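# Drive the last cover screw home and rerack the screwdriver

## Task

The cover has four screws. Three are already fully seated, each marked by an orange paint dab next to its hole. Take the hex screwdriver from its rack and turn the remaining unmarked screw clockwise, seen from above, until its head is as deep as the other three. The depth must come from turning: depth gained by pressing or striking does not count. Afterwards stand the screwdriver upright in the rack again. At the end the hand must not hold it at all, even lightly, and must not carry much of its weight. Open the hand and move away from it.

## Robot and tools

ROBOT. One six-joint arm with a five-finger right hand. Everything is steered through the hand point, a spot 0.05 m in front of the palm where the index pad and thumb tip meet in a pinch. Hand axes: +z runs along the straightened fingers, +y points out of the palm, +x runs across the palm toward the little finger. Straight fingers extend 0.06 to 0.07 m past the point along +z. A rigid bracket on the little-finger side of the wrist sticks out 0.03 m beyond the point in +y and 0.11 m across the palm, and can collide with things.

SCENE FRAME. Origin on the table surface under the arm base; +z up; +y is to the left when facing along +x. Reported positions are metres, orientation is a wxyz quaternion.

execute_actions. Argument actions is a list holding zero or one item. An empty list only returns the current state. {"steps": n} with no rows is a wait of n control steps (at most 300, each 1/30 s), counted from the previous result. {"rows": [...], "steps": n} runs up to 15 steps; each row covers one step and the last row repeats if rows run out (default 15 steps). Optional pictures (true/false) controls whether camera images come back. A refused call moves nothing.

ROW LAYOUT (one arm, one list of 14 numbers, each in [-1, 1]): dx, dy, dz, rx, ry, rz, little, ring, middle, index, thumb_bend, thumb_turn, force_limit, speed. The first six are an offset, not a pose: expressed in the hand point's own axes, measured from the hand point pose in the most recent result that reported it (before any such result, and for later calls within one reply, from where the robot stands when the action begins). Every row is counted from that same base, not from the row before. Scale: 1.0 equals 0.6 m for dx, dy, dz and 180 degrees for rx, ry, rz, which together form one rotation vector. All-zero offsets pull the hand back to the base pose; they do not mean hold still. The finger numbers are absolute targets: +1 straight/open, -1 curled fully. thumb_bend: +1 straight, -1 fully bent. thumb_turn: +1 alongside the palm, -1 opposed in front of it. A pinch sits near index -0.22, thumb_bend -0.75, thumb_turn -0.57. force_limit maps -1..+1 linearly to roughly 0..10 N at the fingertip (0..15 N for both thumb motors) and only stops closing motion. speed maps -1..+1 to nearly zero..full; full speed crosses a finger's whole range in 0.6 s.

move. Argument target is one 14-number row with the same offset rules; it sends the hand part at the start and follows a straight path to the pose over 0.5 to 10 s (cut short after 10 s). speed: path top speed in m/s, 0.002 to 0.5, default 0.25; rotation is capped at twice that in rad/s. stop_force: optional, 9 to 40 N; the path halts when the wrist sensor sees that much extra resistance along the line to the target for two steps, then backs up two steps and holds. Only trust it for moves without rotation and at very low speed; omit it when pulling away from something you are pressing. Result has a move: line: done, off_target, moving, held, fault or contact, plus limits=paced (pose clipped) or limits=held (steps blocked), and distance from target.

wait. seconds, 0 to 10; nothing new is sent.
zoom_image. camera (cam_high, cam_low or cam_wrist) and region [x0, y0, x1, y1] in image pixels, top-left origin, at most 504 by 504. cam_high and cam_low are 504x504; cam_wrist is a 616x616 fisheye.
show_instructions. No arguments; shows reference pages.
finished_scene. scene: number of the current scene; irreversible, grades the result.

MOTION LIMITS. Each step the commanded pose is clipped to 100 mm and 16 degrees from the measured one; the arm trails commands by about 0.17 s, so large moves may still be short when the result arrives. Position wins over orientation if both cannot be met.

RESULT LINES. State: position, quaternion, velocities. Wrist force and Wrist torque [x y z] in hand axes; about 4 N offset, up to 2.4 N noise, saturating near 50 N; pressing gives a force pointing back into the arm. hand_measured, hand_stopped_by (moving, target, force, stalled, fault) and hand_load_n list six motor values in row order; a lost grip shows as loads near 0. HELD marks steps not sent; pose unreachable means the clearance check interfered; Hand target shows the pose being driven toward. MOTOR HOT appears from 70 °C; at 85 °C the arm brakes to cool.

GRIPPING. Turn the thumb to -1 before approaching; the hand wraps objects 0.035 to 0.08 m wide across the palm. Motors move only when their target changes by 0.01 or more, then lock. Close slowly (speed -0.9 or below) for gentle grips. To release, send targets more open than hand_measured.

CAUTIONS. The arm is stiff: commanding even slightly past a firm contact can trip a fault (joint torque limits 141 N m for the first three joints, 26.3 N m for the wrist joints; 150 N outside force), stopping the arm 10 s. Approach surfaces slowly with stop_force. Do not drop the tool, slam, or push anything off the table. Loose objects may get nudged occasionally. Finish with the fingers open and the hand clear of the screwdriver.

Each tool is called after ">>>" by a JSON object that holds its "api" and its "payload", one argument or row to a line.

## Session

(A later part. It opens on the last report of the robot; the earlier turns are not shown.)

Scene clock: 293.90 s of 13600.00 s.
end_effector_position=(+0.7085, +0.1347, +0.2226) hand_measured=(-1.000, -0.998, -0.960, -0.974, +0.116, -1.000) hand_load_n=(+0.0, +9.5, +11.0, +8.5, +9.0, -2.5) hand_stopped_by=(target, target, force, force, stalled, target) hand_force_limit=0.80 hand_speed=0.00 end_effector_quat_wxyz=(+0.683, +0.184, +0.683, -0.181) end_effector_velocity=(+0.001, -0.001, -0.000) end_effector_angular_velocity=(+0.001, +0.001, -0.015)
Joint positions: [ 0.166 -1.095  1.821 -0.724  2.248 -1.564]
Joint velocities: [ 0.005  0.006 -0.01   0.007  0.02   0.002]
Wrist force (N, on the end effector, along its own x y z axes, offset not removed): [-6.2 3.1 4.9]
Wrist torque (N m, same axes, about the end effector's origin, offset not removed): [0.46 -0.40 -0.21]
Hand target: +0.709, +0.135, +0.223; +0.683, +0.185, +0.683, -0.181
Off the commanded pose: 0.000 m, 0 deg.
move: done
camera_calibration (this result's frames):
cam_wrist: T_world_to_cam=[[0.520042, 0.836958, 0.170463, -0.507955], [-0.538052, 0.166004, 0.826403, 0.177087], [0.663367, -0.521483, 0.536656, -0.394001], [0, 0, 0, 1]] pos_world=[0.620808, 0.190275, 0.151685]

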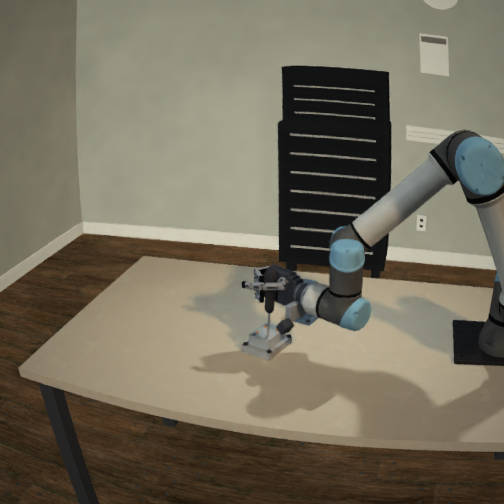

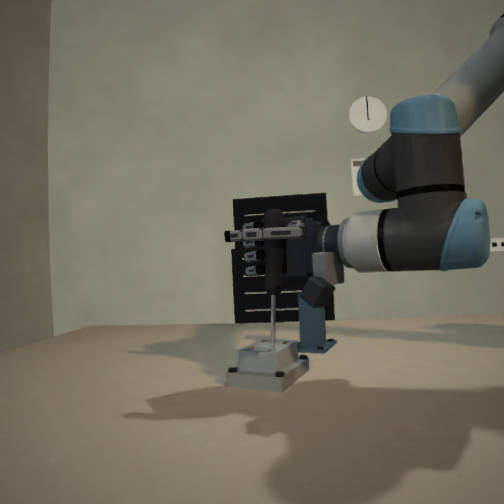

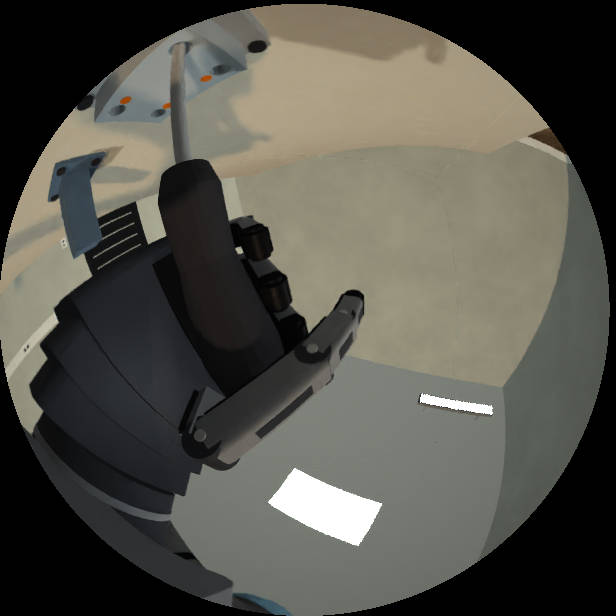

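22 cycles complete; the values are stable, so continuing.

>>> {"api": "execute_actions", "payload": {
  "actions": [
    {"rows":[[-0.001,0,0,0,0,0,-0.7,-0.7,-0.65,-0.65,0.5,-1,0.8,0.5]],"steps":8}
  ],
  "pictures": false
}}

>>> {"api": "move", "payload": {
  "target": [0,0.034,-0.0539,-0.2772,0,0,-0.7,-0.7,-0.65,-0.65,0.5,-1,0.8,0.5],
  "speed": 0.5
}}

>>> {"api": "execute_actions", "payload": {
  "actions": [
    {"rows":[[0,0,0,0,0,0,-1,-1,-1,-1,0.1,-1,0.8,0]],"steps":15}
  ],
  "pictures": false
}}

>>> {"api": "move", "payload": {
  "target": [0.0007,-0.0238,0.0112,0.1111,0,0,-1,-1,-1,-1,0.1,-1,0.8,0],
  "speed": 0.5
}}

>>> {"api": "move", "payload": {
  "target": [0.0006,-0.0378,0.0117,0.1667,0,0,-1,-1,-1,-1,0.1,-1,0.8,0],
  "speed": 0.5
}}

>>> {"api": "execute_actions", "payload": {
  "actions": [
    {"rows":[[-0.001,0,0,0,0,0,-0.7,-0.7,-0.65,-0.65,0.5,-1,0.8,0.5]],"steps":8}
  ],
  "pictures": false
}}

>>> {"api": "move", "payload": {
  "target": [0,0.034,-0.0539,-0.2772,0,0,-0.7,-0.7,-0.65,-0.65,0.5,-1,0.8,0.5],
  "speed": 0.5
}}

>>> {"api": "execute_actions", "payload": {
  "actions": [
    {"rows":[[0,0,0,0,0,0,-1,-1,-1,-1,0.1,-1,0.8,0]],"steps":15}
  ],
  "pictures": false
}}

>>> {"api": "move", "payload": {
  "target": [0.0007,-0.0238,0.0112,0.1111,0,0,-1,-1,-1,-1,0.1,-1,0.8,0],
  "speed": 0.5
}}

>>> {"api": "move", "payload": {
  "target": [0.0006,-0.0378,0.0117,0.1667,0,0,-1,-1,-1,-1,0.1,-1,0.8,0],
  "speed": 0.5
}}

>>> {"api": "execute_actions", "payload": {
  "actions": [
    {"rows":[[-0.001,0,0,0,0,0,-0.7,-0.7,-0.65,-0.65,0.5,-1,0.8,0.5]],"steps":8}
  ],
  "pictures": false
}}

>>> {"api": "move", "payload": {
  "target": [0,0.034,-0.0539,-0.2772,0,0,-0.7,-0.7,-0.65,-0.65,0.5,-1,0.8,0.5],
  "speed": 0.5
}}

>>> {"api": "execute_actions", "payload": {
  "actions": [
    {"rows":[[0,0,0,0,0,0,-1,-1,-1,-1,0.1,-1,0.8,0]],"steps":15}
  ],
  "pictures": false
}}

>>> {"api": "move", "payload": {
  "target": [0.0007,-0.0238,0.0112,0.1111,0,0,-1,-1,-1,-1,0.1,-1,0.8,0],
  "speed": 0.5
}}

>>> {"api": "move", "payload": {
  "target": [0.0006,-0.0378,0.0117,0.1667,0,0,-1,-1,-1,-1,0.1,-1,0.8,0],
  "speed": 0.5
}}

Scene clock: 297.27 s of 13600.00 s.
end_effector_position=(+0.7086, +0.1349, +0.2231) hand_measured=(-0.700, -0.700, -0.650, -0.650, +0.368, -1.000) hand_load_n=(+0.0, +0.0, +0.0, +0.0, +0.0, +0.0) hand_stopped_by=(moving, moving, moving, moving, moving, target) hand_force_limit=0.80 hand_speed=0.50 end_effector_quat_wxyz=(+0.683, +0.184, +0.683, -0.181) end_effector_velocity=(-0.001, -0.001, +0.001) end_effector_angular_velocity=(-0.000, +0.000, +0.001)
Joint positions: [ 0.166 -1.096  1.82  -0.723  2.248 -1.564]
Joint velocities: [-0.003 -0.003  0.003  0.    -0.003  0.   ]
Wrist force (N, on the end effector, along its own x y z axes, offset not removed): [0.2 3.2 0.9]
Wrist torque (N m, same axes, about the end effector's origin, offset not removed): [0.53 0.00 0.10]
Hand target: +0.708, +0.135, +0.223; +0.683, +0.184, +0.683, -0.181
Off the commanded pose: 0.000 m, 0 deg.
Steps of this call (steps 1 to 90: nothing new was sent; then 0.10 s passed at rest; steps 91 to 98: all 8 steps of this action). Readings (end_effector_position | what the end effector reports):
91: (+0.7086, +0.1347, +0.2226) | hand_measured=(-1.000, -0.998, -0.960, -0.974, +0.116, -1.000) hand_load_n=(+0.0, +9.5, +11.0, +8.5, +9.0, -2.5) hand_stopped_by=(moving, moving, moving, moving, moving, target) hand_force_limit=0.80 hand_speed=0.50
92: (+0.7086, +0.1347, +0.2226) | hand_measured=(-1.000, -0.998, -0.960, -0.974, +0.116, -1.000) hand_load_n=(+0.0, +9.5, +11.0, +8.5, +9.0, -2.5) hand_stopped_by=(moving, moving, moving, moving, moving, target) hand_force_limit=0.80 hand_speed=0.50
94: (+0.7086, +0.1349, +0.2229) | hand_measured=(-0.926, -0.924, -0.888, -0.900, +0.160, -1.000) hand_load_n=(+0.0, +0.0, -4.5, +0.0, +2.5, +1.0) hand_stopped_by=(moving, moving, moving, moving, moving, target) hand_force_limit=0.80 hand_speed=0.50
98: the state above

Scene clock: 299.20 s of 13600.00 s.
end_effector_position=(+0.6903, +0.1684, +0.2232) hand_measured=(-0.700, -0.700, -0.650, -0.650, +0.500, -1.000) hand_load_n=(+0.0, +0.0, +0.0, +0.0, +0.0, +0.0) hand_stopped_by=(target, target, target, target, target, target) hand_force_limit=0.80 hand_speed=0.50 end_effector_quat_wxyz=(+0.697, -0.121, +0.696, +0.123) end_effector_velocity=(+0.000, +0.001, +0.000) end_effector_angular_velocity=(-0.001, -0.000, +0.017)
Joint positions: [-0.218 -1.152  1.914 -0.767  0.996 -1.564]
Joint velocities: [-0.004  0.004 -0.008  0.004 -0.021 -0.001]
Wrist force (N, on the end effector, along its own x y z axes, offset not removed): [0.5 1.3 -0.1]
Wrist torque (N m, same axes, about the end effector's origin, offset not removed): [0.26 -0.08 0.04]
Hand target: +0.690, +0.168, +0.223; +0.697, -0.122, +0.696, +0.124
Off the commanded pose: 0.000 m, 0 deg.
move: done
camera_calibration (this result's frames):
cam_wrist: T_world_to_cam=[[-0.30382, 0.937492, 0.169712, 0.0251785], [-0.476776, -0.303832, 0.824846, 0.198367], [0.82485, 0.16969, 0.539284, -0.593224], [0, 0, 0, 1]] pos_world=[0.591547, 0.13733, 0.15202]

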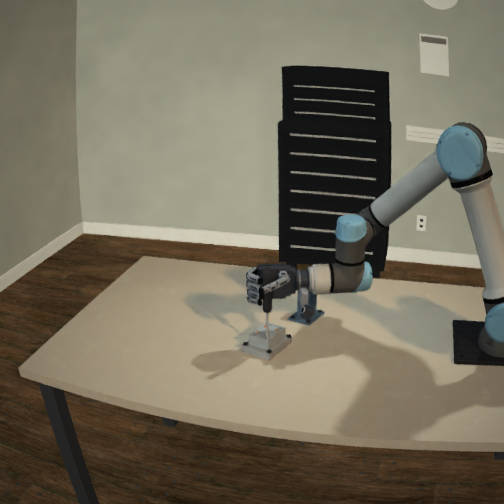

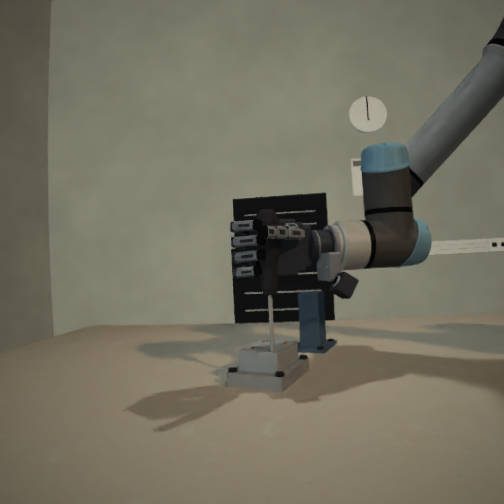

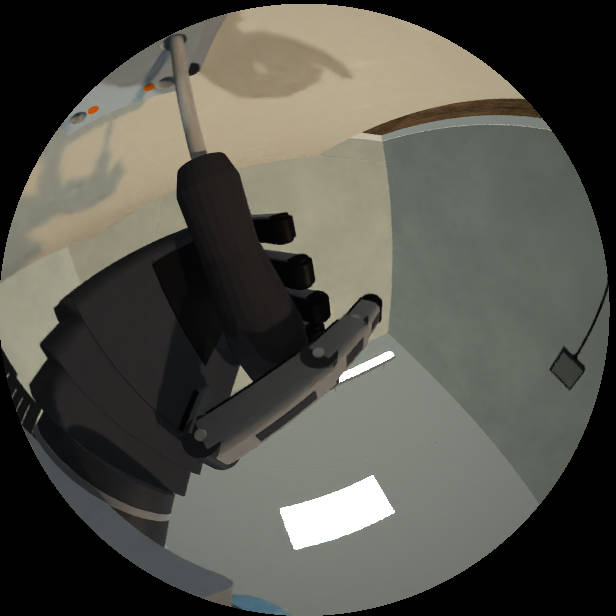

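Scene clock: 299.70 s of 13600.00 s.
end_effector_position=(+0.6904, +0.1683, +0.2233) hand_measured=(-1.000, -0.998, -0.960, -0.972, +0.112, -1.000) hand_load_n=(+0.0, +6.5, +10.0, +9.5, +9.0, +1.5) hand_stopped_by=(target, target, force, force, moving, target) hand_force_limit=0.80 hand_speed=0.00 end_effector_quat_wxyz=(+0.697, -0.121, +0.696, +0.123) end_effector_velocity=(-0.000, -0.000, +0.000) end_effector_angular_velocity=(-0.000, -0.001, +0.000)
Joint positions: [-0.218 -1.152  1.914 -0.766  0.996 -1.564]
Joint velocities: [-0.001 -0.     0.    -0.001 -0.001  0.   ]
Wrist force (N, on the end effector, along its own x y z axes, offset not removed): [0.7 2.0 2.7]
Wrist torque (N m, same axes, about the end effector's origin, offset not removed): [0.21 -0.24 -0.08]
Hand target: +0.690, +0.168, +0.223; +0.697, -0.121, +0.696, +0.123
Off the commanded pose: 0.000 m, 0 deg.
Steps of this call (steps 1 to 15: all 15 steps of this action). Readings (end_effector_position | what the end effector reports):
1: (+0.6903, +0.1684, +0.2232) | hand_measured=(-0.700, -0.700, -0.650, -0.650, +0.500, -1.000) hand_load_n=(+0.0, +0.0, +0.0, +0.0, +0.0, +0.0) hand_stopped_by=(moving, moving, moving, moving, moving, target) hand_force_limit=0.80 hand_speed=0.00
2: (+0.6903, +0.1684, +0.2232) | hand_measured=(-0.700, -0.700, -0.650, -0.650, +0.500, -1.000) hand_load_n=(+0.0, +0.0, +0.0, +0.0, +0.0, +0.0) hand_stopped_by=(moving, moving, moving, moving, moving, target) hand_force_limit=0.80 hand_speed=0.00
4: (+0.6903, +0.1684, +0.2232) | hand_measured=(-0.750, -0.750, -0.700, -0.700, +0.468, -1.000) hand_load_n=(+0.0, +0.0, +0.0, +0.0, +0.0, +0.0) hand_stopped_by=(moving, moving, moving, moving, moving, target) hand_force_limit=0.80 hand_speed=0.00
8: (+0.6904, +0.1683, +0.2232) | hand_measured=(-0.972, -0.972, -0.922, -0.922, +0.328, -1.000) hand_load_n=(+0.0, +3.5, +1.5, +0.0, +0.0, +0.0) hand_stopped_by=(moving, moving, moving, moving, moving, target) hand_force_limit=0.80 hand_speed=0.00
15: the state above

Scene clock: 301.10 s of 13600.00 s.
end_effector_position=(+0.7015, +0.1572, +0.2229) hand_measured=(-1.000, -0.998, -0.960, -0.972, +0.116, -1.000) hand_load_n=(+0.0, +7.5, +10.0, +9.5, +9.5, -0.5) hand_stopped_by=(target, target, force, force, stalled, target) hand_force_limit=0.80 hand_speed=0.00 end_effector_quat_wxyz=(+0.708, +0.001, +0.707, +0.001) end_effector_velocity=(+0.001, -0.000, -0.000) end_effector_angular_velocity=(+0.001, +0.001, -0.015)
Joint positions: [-0.071 -1.179  1.957 -0.781  1.489 -1.565]
Joint velocities: [ 0.008  0.002 -0.003  0.002  0.023  0.   ]
Wrist force (N, on the end effector, along its own x y z axes, offset not removed): [-8.5 -0.4 2.7]
Wrist torque (N m, same axes, about the end effector's origin, offset not removed): [0.22 -0.03 -0.70]
Hand target: +0.702, +0.157, +0.223; +0.708, +0.002, +0.707, +0.001
Off the commanded pose: 0.000 m, 0 deg.
move: done
camera_calibration (this result's frames):
cam_wrist: T_world_to_cam=[[0.0333529, 0.98482, 0.170342, -0.205022], [-0.550935, -0.124087, 0.825272, 0.224256], [0.833882, -0.121373, 0.538433, -0.560725], [0, 0, 0, 1]] pos_world=[0.597967, 0.16168, 0.151765]

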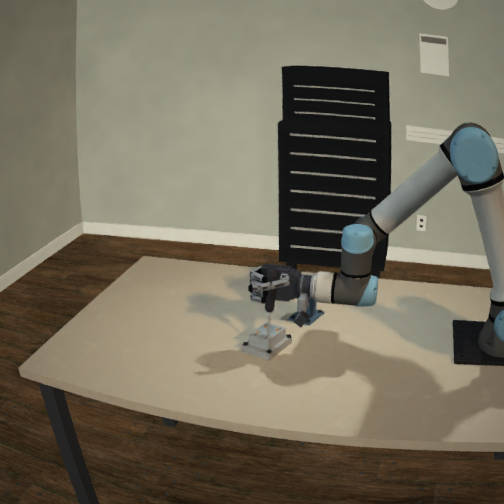

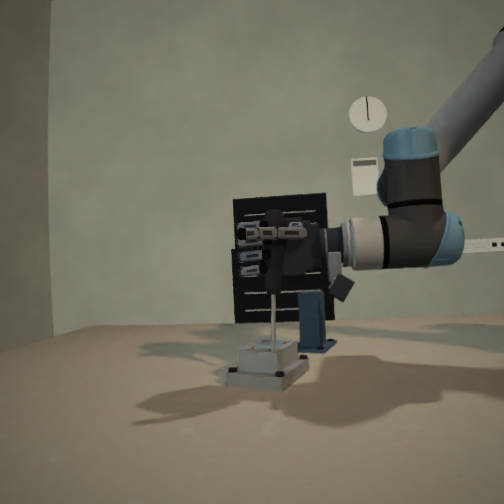

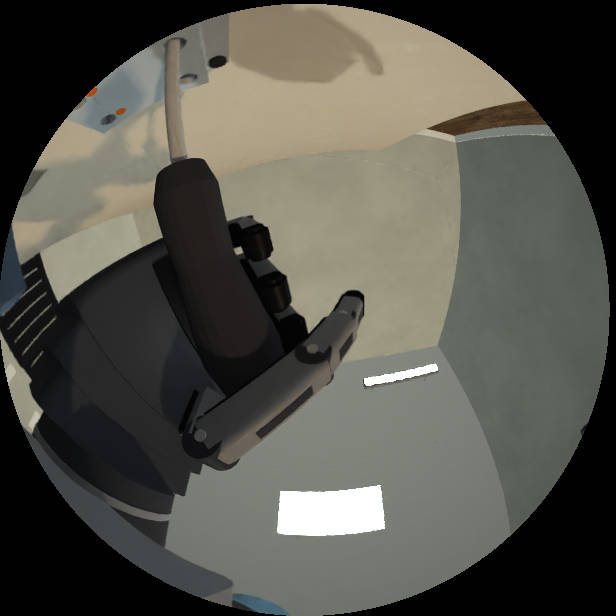

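Scene clock: 302.40 s of 13600.00 s.
end_effector_position=(+0.7085, +0.1347, +0.2224) hand_measured=(-1.000, -0.998, -0.960, -0.972, +0.116, -1.000) hand_load_n=(+0.0, +9.5, +11.0, +8.5, +9.0, -2.5) hand_stopped_by=(target, target, force, force, stalled, target) hand_force_limit=0.80 hand_speed=0.00 end_effector_quat_wxyz=(+0.683, +0.184, +0.683, -0.181) end_effector_velocity=(+0.001, -0.001, -0.000) end_effector_angular_velocity=(+0.001, +0.002, -0.016)
Joint positions: [ 0.165 -1.095  1.821 -0.725  2.247 -1.564]
Joint velocities: [ 0.005  0.005 -0.01   0.007  0.021  0.002]
Wrist force (N, on the end effector, along its own x y z axes, offset not removed): [-7.9 3.3 4.4]
Wrist torque (N m, same axes, about the end effector's origin, offset not removed): [0.47 -0.27 -0.37]
Hand target: +0.709, +0.135, +0.222; +0.683, +0.185, +0.683, -0.181
Off the commanded pose: 0.000 m, 0 deg.
move: done
camera_calibration (this result's frames):
cam_wrist: T_world_to_cam=[[0.519935, 0.836988, 0.170643, -0.507867], [-0.538366, 0.165988, 0.826202, 0.177515], [0.663196, -0.52144, 0.536909, -0.393922], [0, 0, 0, 1]] pos_world=[0.620874, 0.190207, 0.151501]

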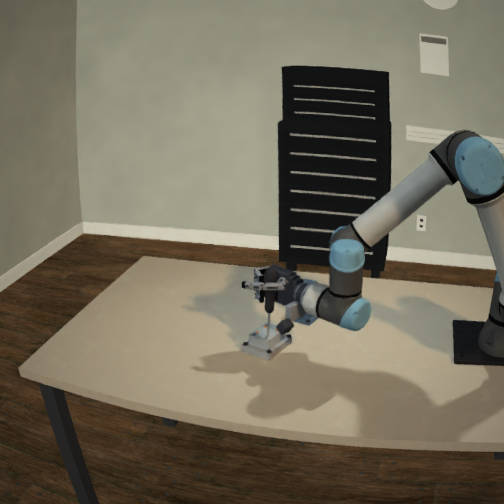

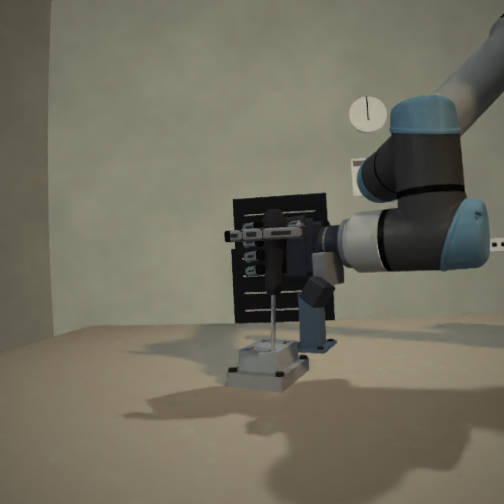

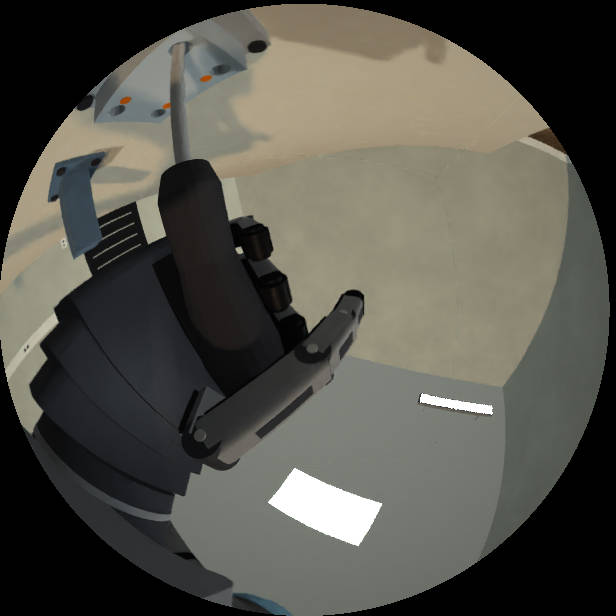

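Scene clock: 302.67 s of 13600.00 s.
end_effector_position=(+0.7085, +0.1348, +0.2228) hand_measured=(-0.700, -0.700, -0.650, -0.650, +0.368, -1.000) hand_load_n=(+0.0, +0.0, +0.0, +0.0, +0.0, +0.0) hand_stopped_by=(moving, moving, moving, moving, moving, target) hand_force_limit=0.80 hand_speed=0.50 end_effector_quat_wxyz=(+0.683, +0.184, +0.683, -0.181) end_effector_velocity=(-0.000, +0.000, +0.002) end_effector_angular_velocity=(+0.000, -0.002, +0.001)
Joint positions: [ 0.166 -1.096  1.821 -0.724  2.248 -1.564]
Joint velocities: [-0.    -0.003 -0.     0.001 -0.002 -0.   ]
Wrist force (N, on the end effector, along its own x y z axes, offset not removed): [1.2 0.9 1.7]
Wrist torque (N m, same axes, about the end effector's origin, offset not removed): [0.11 -0.29 0.04]
Hand target: +0.709, +0.135, +0.223; +0.683, +0.184, +0.683, -0.181
Off the commanded pose: 0.000 m, 0 deg.
Steps of this call (steps 1 to 8: all 8 steps of this action). Readings (end_effector_position | what the end effector reports):
1: (+0.7085, +0.1347, +0.2224) | hand_measured=(-1.000, -0.998, -0.960, -0.972, +0.116, -1.000) hand_load_n=(+0.0, +9.5, +11.0, +8.5, +9.0, -2.5) hand_stopped_by=(moving, moving, moving, moving, moving, target) hand_force_limit=0.80 hand_speed=0.50
2: (+0.7085, +0.1347, +0.2224) | hand_measured=(-1.000, -0.998, -0.960, -0.972, +0.116, -1.000) hand_load_n=(+0.0, +9.5, +11.0, +8.5, +9.0, -2.5) hand_stopped_by=(moving, moving, moving, moving, moving, target) hand_force_limit=0.80 hand_speed=0.50
4: (+0.7085, +0.1346, +0.2225) | hand_measured=(-0.926, -0.924, -0.888, -0.898, +0.160, -1.000) hand_load_n=(+0.0, +0.0, -4.5, +0.0, +2.5, +1.0) hand_stopped_by=(moving, moving, moving, moving, moving, target) hand_force_limit=0.80 hand_speed=0.50
8: the state above

Scene clock: 304.60 s of 13600.00 s.
end_effector_position=(+0.6903, +0.1684, +0.2230) hand_measured=(-0.700, -0.700, -0.650, -0.650, +0.500, -1.000) hand_load_n=(+0.0, +0.0, +0.0, +0.0, +0.0, +0.0) hand_stopped_by=(target, target, target, target, target, target) hand_force_limit=0.80 hand_speed=0.50 end_effector_quat_wxyz=(+0.697, -0.121, +0.696, +0.123) end_effector_velocity=(+0.001, +0.001, +0.000) end_effector_angular_velocity=(-0.001, -0.000, +0.015)
Joint positions: [-0.218 -1.151  1.914 -0.767  0.995 -1.564]
Joint velocities: [-0.004  0.005 -0.009  0.004 -0.019 -0.001]
Wrist force (N, on the end effector, along its own x y z axes, offset not removed): [0.1 2.4 1.3]
Wrist torque (N m, same axes, about the end effector's origin, offset not removed): [0.37 -0.04 0.00]
Hand target: +0.690, +0.169, +0.223; +0.697, -0.122, +0.696, +0.124
Off the commanded pose: 0.000 m, 0 deg.
move: done
camera_calibration (this result's frames):
cam_wrist: T_world_to_cam=[[-0.304059, 0.937448, 0.169528, 0.0254058], [-0.476924, -0.303838, 0.824758, 0.198663], [0.824677, 0.169923, 0.539476, -0.593077], [0, 0, 0, 1]] pos_world=[0.591569, 0.137322, 0.151795]

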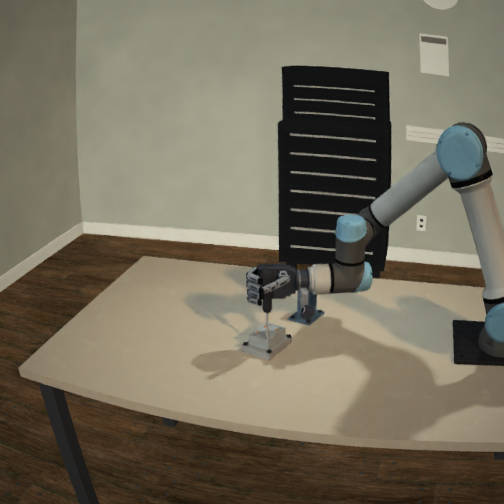

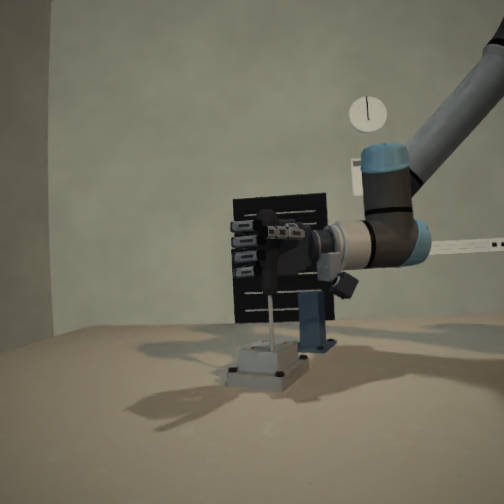

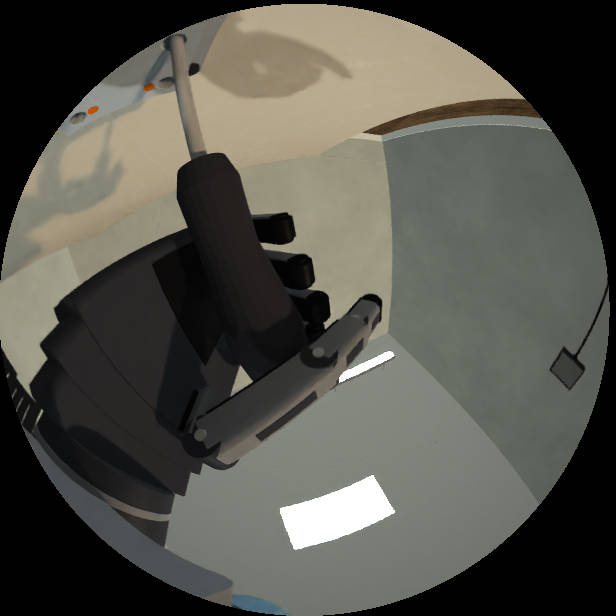

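Scene clock: 305.10 s of 13600.00 s.
end_effector_position=(+0.6904, +0.1683, +0.2231) hand_measured=(-1.000, -0.998, -0.960, -0.972, +0.112, -1.000) hand_load_n=(+0.0, +6.5, +10.5, +10.0, +9.5, +1.5) hand_stopped_by=(target, target, force, force, moving, target) hand_force_limit=0.80 hand_speed=0.00 end_effector_quat_wxyz=(+0.697, -0.121, +0.696, +0.123) end_effector_velocity=(-0.000, -0.000, -0.000) end_effector_angular_velocity=(+0.000, +0.001, -0.000)
Joint positions: [-0.218 -1.151  1.914 -0.767  0.995 -1.564]
Joint velocities: [0.    0.    0.    0.001 0.001 0.   ]
Wrist force (N, on the end effector, along its own x y z axes, offset not removed): [0.9 2.1 2.5]
Wrist torque (N m, same axes, about the end effector's origin, offset not removed): [0.38 -0.36 -0.01]
Hand target: +0.690, +0.168, +0.223; +0.697, -0.121, +0.696, +0.123
Off the commanded pose: 0.000 m, 0 deg.
Steps of this call (steps 1 to 15: all 15 steps of this action). Readings (end_effector_position | what the end effector reports):
1: (+0.6903, +0.1684, +0.2230) | hand_measured=(-0.700, -0.700, -0.650, -0.650, +0.500, -1.000) hand_load_n=(+0.0, +0.0, +0.0, +0.0, +0.0, +0.0) hand_stopped_by=(moving, moving, moving, moving, moving, target) hand_force_limit=0.80 hand_speed=0.00
2: (+0.6903, +0.1684, +0.2230) | hand_measured=(-0.700, -0.700, -0.650, -0.650, +0.500, -1.000) hand_load_n=(+0.0, +0.0, +0.0, +0.0, +0.0, +0.0) hand_stopped_by=(moving, moving, moving, moving, moving, target) hand_force_limit=0.80 hand_speed=0.00
4: (+0.6903, +0.1684, +0.2230) | hand_measured=(-0.750, -0.750, -0.700, -0.700, +0.468, -1.000) hand_load_n=(+0.0, +0.0, +0.0, +0.5, +0.0, +0.0) hand_stopped_by=(moving, moving, moving, moving, moving, target) hand_force_limit=0.80 hand_speed=0.00
8: (+0.6904, +0.1683, +0.2230) | hand_measured=(-0.972, -0.972, -0.922, -0.922, +0.328, -1.000) hand_load_n=(+0.0, +2.5, +0.0, +0.0, +0.0, +0.0) hand_stopped_by=(moving, moving, moving, moving, moving, target) hand_force_limit=0.80 hand_speed=0.00
15: the state above

Scene clock: 306.50 s of 13600.00 s.
end_effector_position=(+0.7015, +0.1573, +0.2227) hand_measured=(-1.000, -0.998, -0.960, -0.972, +0.116, -1.000) hand_load_n=(+0.0, +6.5, +10.5, +10.0, +9.5, -0.5) hand_stopped_by=(target, target, force, force, stalled, target) hand_force_limit=0.80 hand_speed=0.00 end_effector_quat_wxyz=(+0.708, +0.001, +0.707, +0.001) end_effector_velocity=(+0.001, -0.001, +0.000) end_effector_angular_velocity=(+0.000, -0.001, -0.017)
Joint positions: [-0.071 -1.178  1.958 -0.782  1.489 -1.565]
Joint velocities: [ 0.008  0.002 -0.003  0.001  0.025  0.   ]
Wrist force (N, on the end effector, along its own x y z axes, offset not removed): [-7.3 0.1 3.8]
Wrist torque (N m, same axes, about the end effector's origin, offset not removed): [0.18 -0.16 -0.69]
Hand target: +0.702, +0.157, +0.223; +0.708, +0.002, +0.707, +0.001
Off the commanded pose: 0.000 m, 0 deg.
move: done
camera_calibration (this result's frames):
cam_wrist: T_world_to_cam=[[0.0331064, 0.984846, 0.170242, -0.204819], [-0.551105, -0.124112, 0.825154, 0.224578], [0.833779, -0.121139, 0.538645, -0.560619], [0, 0, 0, 1]] pos_world=[0.597979, 0.161675, 0.151532]

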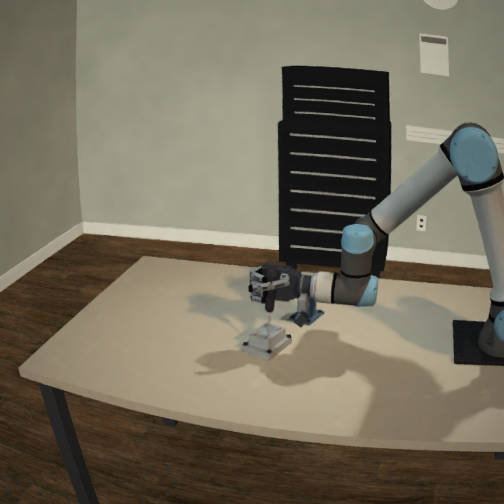

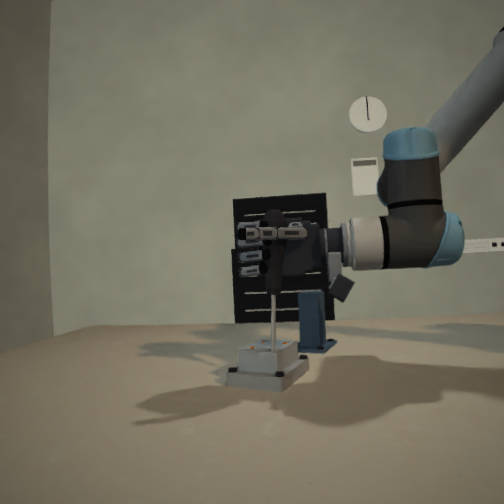

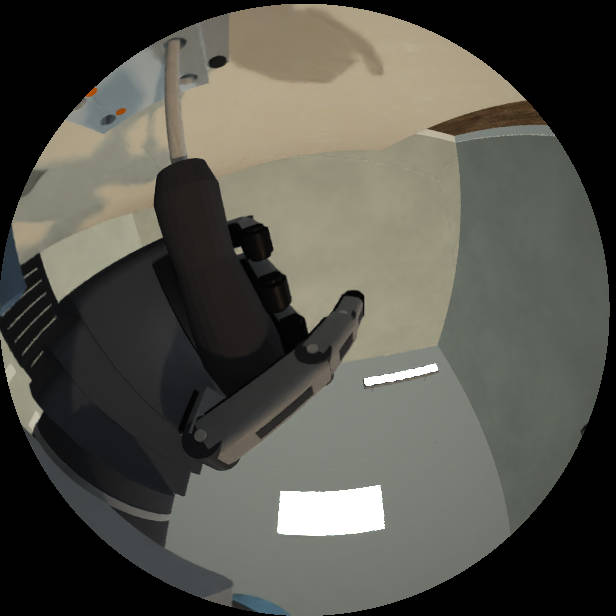

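Scene clock: 307.80 s of 13600.00 s.
end_effector_position=(+0.7085, +0.1347, +0.2222) hand_measured=(-1.000, -0.998, -0.960, -0.972, +0.116, -1.000) hand_load_n=(+0.0, +9.0, +11.5, +8.5, +9.0, -2.5) hand_stopped_by=(target, target, force, force, stalled, target) hand_force_limit=0.80 hand_speed=0.00 end_effector_quat_wxyz=(+0.684, +0.184, +0.683, -0.181) end_effector_velocity=(+0.001, +0.000, -0.001) end_effector_angular_velocity=(+0.001, +0.003, -0.013)
Joint positions: [ 0.165 -1.095  1.821 -0.726  2.247 -1.565]
Joint velocities: [ 0.007  0.006 -0.01   0.007  0.02   0.002]
Wrist force (N, on the end effector, along its own x y z axes, offset not removed): [-6.2 1.1 4.4]
Wrist torque (N m, same axes, about the end effector's origin, offset not removed): [0.09 -0.42 -0.30]
Hand target: +0.709, +0.135, +0.222; +0.683, +0.184, +0.683, -0.181
Off the commanded pose: 0.000 m, 0 deg.
move: done
camera_calibration (this result's frames):
cam_wrist: T_world_to_cam=[[0.519719, 0.837115, 0.170675, -0.507726], [-0.538598, 0.165966, 0.826056, 0.177879], [0.663177, -0.521242, 0.537124, -0.393861], [0, 0, 0, 1]] pos_world=[0.62088, 0.190207, 0.151271]

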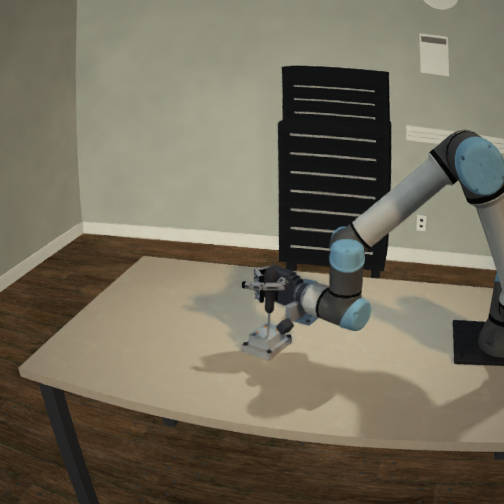

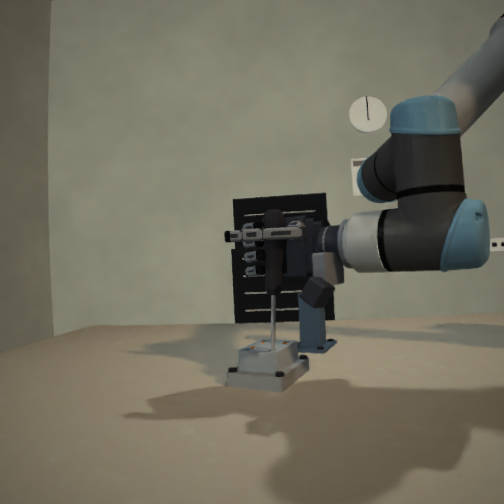

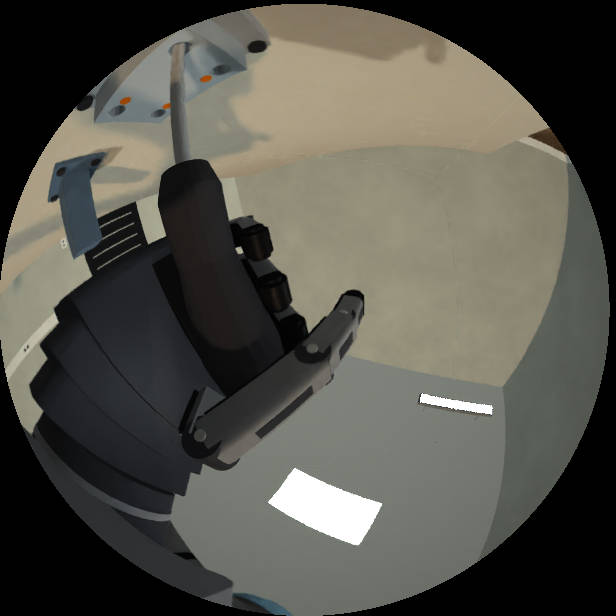

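Scene clock: 308.07 s of 13600.00 s.
end_effector_position=(+0.7085, +0.1348, +0.2226) hand_measured=(-0.700, -0.700, -0.650, -0.650, +0.370, -1.000) hand_load_n=(+0.0, +0.0, +0.0, +0.0, +0.0, +0.0) hand_stopped_by=(moving, moving, moving, moving, moving, target) hand_force_limit=0.80 hand_speed=0.50 end_effector_quat_wxyz=(+0.684, +0.184, +0.683, -0.181) end_effector_velocity=(+0.000, +0.001, +0.002) end_effector_angular_velocity=(+0.000, -0.003, +0.004)
Joint positions: [ 0.166 -1.095  1.821 -0.725  2.247 -1.565]
Joint velocities: [ 0.001 -0.003 -0.     0.    -0.003  0.   ]
Wrist force (N, on the end effector, along its own x y z axes, offset not removed): [1.4 1.8 -0.6]
Wrist torque (N m, same axes, about the end effector's origin, offset not removed): [0.36 -0.18 0.13]
Hand target: +0.709, +0.135, +0.223; +0.684, +0.184, +0.683, -0.181
Off the commanded pose: 0.000 m, 0 deg.
Steps of this call (steps 1 to 8: all 8 steps of this action). Readings (end_effector_position | what the end effector reports):
1: (+0.7085, +0.1347, +0.2222) | hand_measured=(-1.000, -0.998, -0.960, -0.972, +0.116, -1.000) hand_load_n=(+0.0, +9.0, +11.5, +8.5, +9.0, -2.5) hand_stopped_by=(moving, moving, moving, moving, moving, target) hand_force_limit=0.80 hand_speed=0.50
2: (+0.7085, +0.1347, +0.2222) | hand_measured=(-1.000, -0.998, -0.960, -0.972, +0.116, -1.000) hand_load_n=(+0.0, +9.0, +11.5, +8.5, +9.0, -2.5) hand_stopped_by=(moving, moving, moving, moving, moving, target) hand_force_limit=0.80 hand_speed=0.50
4: (+0.7085, +0.1347, +0.2223) | hand_measured=(-0.926, -0.924, -0.888, -0.898, +0.160, -1.000) hand_load_n=(+0.0, +0.0, -4.5, +0.0, +2.5, +1.0) hand_stopped_by=(moving, moving, moving, moving, moving, target) hand_force_limit=0.80 hand_speed=0.50
8: the state above

Scene clock: 310.00 s of 13600.00 s.
end_effector_position=(+0.6903, +0.1684, +0.2228) hand_measured=(-0.700, -0.700, -0.650, -0.650, +0.500, -1.000) hand_load_n=(+0.0, +0.0, +0.0, +0.0, +0.0, +0.0) hand_stopped_by=(target, target, target, target, target, target) hand_force_limit=0.80 hand_speed=0.50 end_effector_quat_wxyz=(+0.697, -0.121, +0.696, +0.123) end_effector_velocity=(+0.000, +0.001, +0.000) end_effector_angular_velocity=(-0.001, +0.000, +0.017)
Joint positions: [-0.218 -1.151  1.914 -0.768  0.995 -1.564]
Joint velocities: [-0.004  0.004 -0.007  0.004 -0.021 -0.001]
Wrist force (N, on the end effector, along its own x y z axes, offset not removed): [0.0 2.5 2.7]
Wrist torque (N m, same axes, about the end effector's origin, offset not removed): [0.34 -0.15 0.08]
Hand target: +0.690, +0.169, +0.223; +0.697, -0.122, +0.696, +0.124
Off the commanded pose: 0.000 m, 0 deg.
move: done
camera_calibration (this result's frames):
cam_wrist: T_world_to_cam=[[-0.304296, 0.937403, 0.169352, 0.0256293], [-0.477058, -0.303847, 0.824677, 0.198952], [0.824512, 0.170155, 0.539655, -0.592927], [0, 0, 0, 1]] pos_world=[0.591586, 0.137316, 0.151565]

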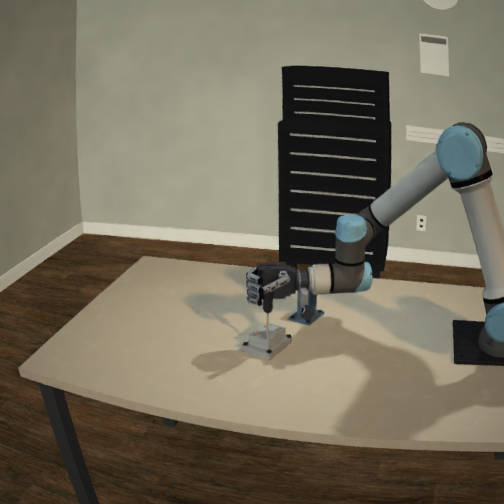

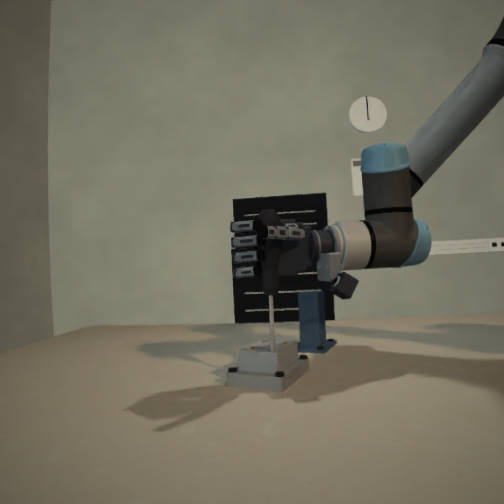

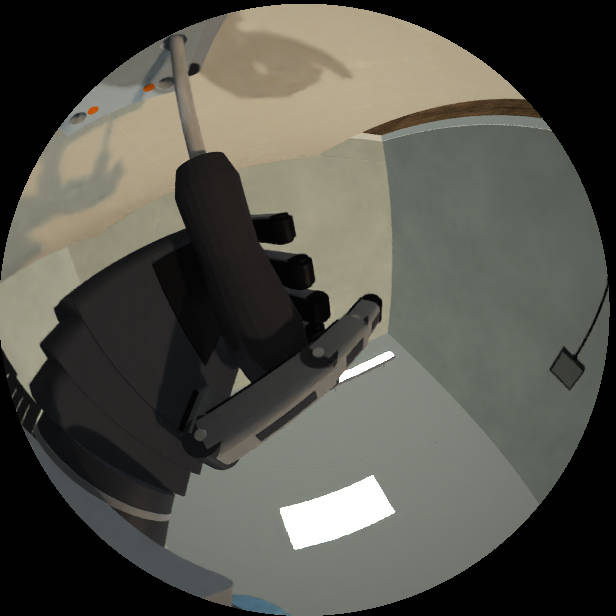

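Scene clock: 310.50 s of 13600.00 s.
end_effector_position=(+0.6904, +0.1683, +0.2228) hand_measured=(-1.000, -0.998, -0.960, -0.972, +0.112, -1.000) hand_load_n=(+0.0, +7.0, +10.5, +10.5, +9.0, +1.5) hand_stopped_by=(target, target, force, force, moving, target) hand_force_limit=0.80 hand_speed=0.00 end_effector_quat_wxyz=(+0.697, -0.121, +0.696, +0.123) end_effector_velocity=(-0.000, +0.000, -0.000) end_effector_angular_velocity=(+0.000, +0.000, +0.001)
Joint positions: [-0.218 -1.151  1.914 -0.768  0.995 -1.564]
Joint velocities: [ 0.    -0.     0.001  0.    -0.001 -0.   ]
Wrist force (N, on the end effector, along its own x y z axes, offset not removed): [0.3 0.3 1.5]
Wrist torque (N m, same axes, about the end effector's origin, offset not removed): [0.09 -0.15 -0.10]
Hand target: +0.690, +0.168, +0.223; +0.697, -0.121, +0.696, +0.123
Off the commanded pose: 0.000 m, 0 deg.
Steps of this call (steps 1 to 15: all 15 steps of this action). Readings (end_effector_position | what the end effector reports):
1: (+0.6903, +0.1685, +0.2228) | hand_measured=(-0.700, -0.700, -0.650, -0.650, +0.500, -1.000) hand_load_n=(+0.0, +0.0, +0.0, +0.0, +0.0, +0.0) hand_stopped_by=(moving, moving, moving, moving, moving, target) hand_force_limit=0.80 hand_speed=0.00
2: (+0.6903, +0.1685, +0.2228) | hand_measured=(-0.700, -0.700, -0.650, -0.650, +0.500, -1.000) hand_load_n=(+0.0, +0.0, +0.0, +0.0, +0.0, +0.0) hand_stopped_by=(moving, moving, moving, moving, moving, target) hand_force_limit=0.80 hand_speed=0.00
4: (+0.6903, +0.1685, +0.2228) | hand_measured=(-0.750, -0.750, -0.700, -0.700, +0.468, -1.000) hand_load_n=(+0.0, +0.0, +0.0, +0.0, +0.0, +0.0) hand_stopped_by=(moving, moving, moving, moving, moving, target) hand_force_limit=0.80 hand_speed=0.00
8: (+0.6904, +0.1684, +0.2228) | hand_measured=(-0.972, -0.972, -0.922, -0.922, +0.328, -1.000) hand_load_n=(+0.0, +2.5, +0.0, +0.0, +0.5, -0.5) hand_stopped_by=(moving, moving, moving, moving, moving, target) hand_force_limit=0.80 hand_speed=0.00
15: the state above

Scene clock: 311.90 s of 13600.00 s.
end_effector_position=(+0.7015, +0.1573, +0.2224) hand_measured=(-1.000, -0.998, -0.960, -0.972, +0.116, -1.000) hand_load_n=(+0.0, +7.0, +10.5, +10.0, +9.0, -0.5) hand_stopped_by=(target, target, force, force, stalled, target) hand_force_limit=0.80 hand_speed=0.00 end_effector_quat_wxyz=(+0.708, +0.001, +0.706, +0.002) end_effector_velocity=(+0.001, -0.001, +0.000) end_effector_angular_velocity=(+0.000, -0.001, -0.017)
Joint positions: [-0.071 -1.178  1.958 -0.783  1.489 -1.565]
Joint velocities: [ 0.008  0.002 -0.003  0.001  0.025  0.   ]
Wrist force (N, on the end effector, along its own x y z axes, offset not removed): [-7.5 -0.5 2.2]
Wrist torque (N m, same axes, about the end effector's origin, offset not removed): [0.19 -0.06 -0.68]
Hand target: +0.702, +0.157, +0.222; +0.708, +0.002, +0.706, +0.001
Off the commanded pose: 0.000 m, 0 deg.
move: done
camera_calibration (this result's frames):
cam_wrist: T_world_to_cam=[[0.0328599, 0.984872, 0.170141, -0.204616], [-0.551281, -0.124135, 0.825033, 0.224902], [0.833672, -0.120906, 0.538862, -0.560514], [0, 0, 0, 1]] pos_world=[0.597993, 0.161669, 0.151302]

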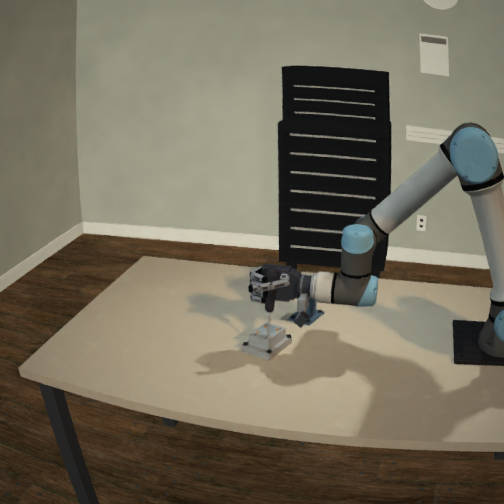

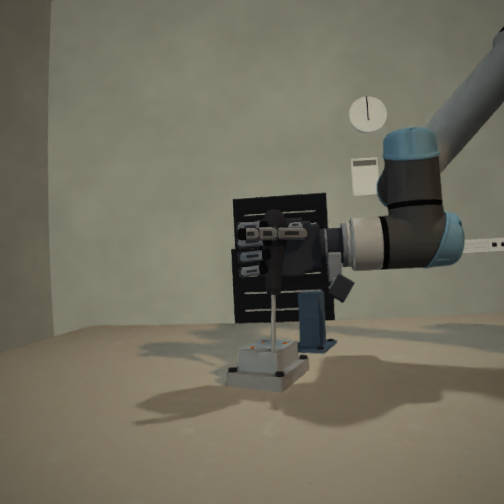

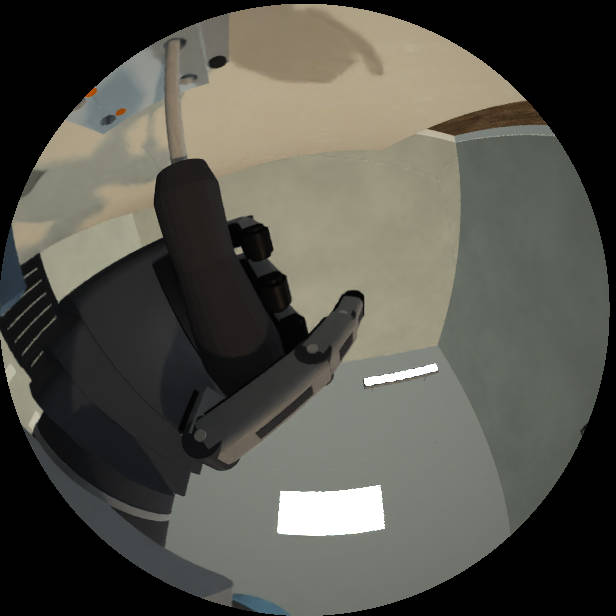

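Scene clock: 313.20 s of 13600.00 s.
end_effector_position=(+0.7085, +0.1347, +0.2220) hand_measured=(-1.000, -0.998, -0.960, -0.972, +0.116, -1.000) hand_load_n=(+0.0, +9.0, +11.5, +9.0, +9.0, -2.5) hand_stopped_by=(target, target, force, force, stalled, target) hand_force_limit=0.80 hand_speed=0.00 end_effector_quat_wxyz=(+0.684, +0.184, +0.683, -0.181) end_effector_velocity=(+0.001, -0.001, +0.000) end_effector_angular_velocity=(+0.001, +0.001, -0.015)
Joint positions: [ 0.165 -1.094  1.822 -0.728  2.247 -1.565]
Joint velocities: [ 0.005  0.006 -0.011  0.007  0.02   0.002]
Wrist force (N, on the end effector, along its own x y z axes, offset not removed): [-6.6 1.7 4.9]
Wrist torque (N m, same axes, about the end effector's origin, offset not removed): [0.20 -0.46 -0.27]
Hand target: +0.709, +0.135, +0.222; +0.683, +0.184, +0.683, -0.181
Off the commanded pose: 0.000 m, 0 deg.
move: done
camera_calibration (this result's frames):
cam_wrist: T_world_to_cam=[[0.519504, 0.837242, 0.17071, -0.507586], [-0.538834, 0.165945, 0.825906, 0.178245], [0.663154, -0.521045, 0.537343, -0.393801], [0, 0, 0, 1]] pos_world=[0.620888, 0.190206, 0.151043]

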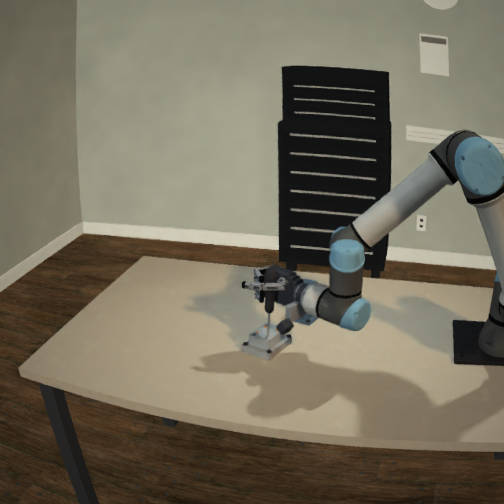

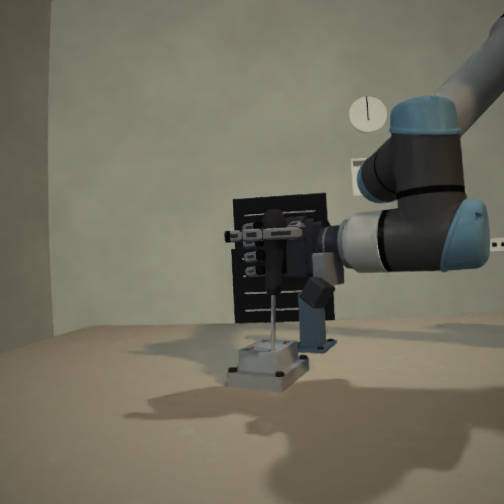

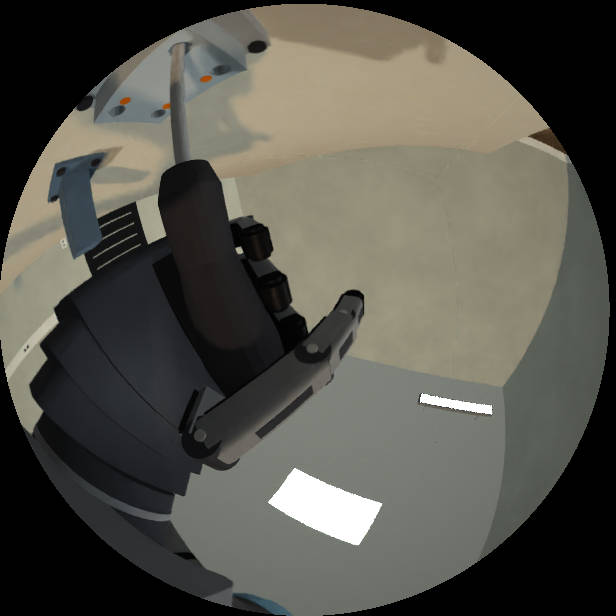

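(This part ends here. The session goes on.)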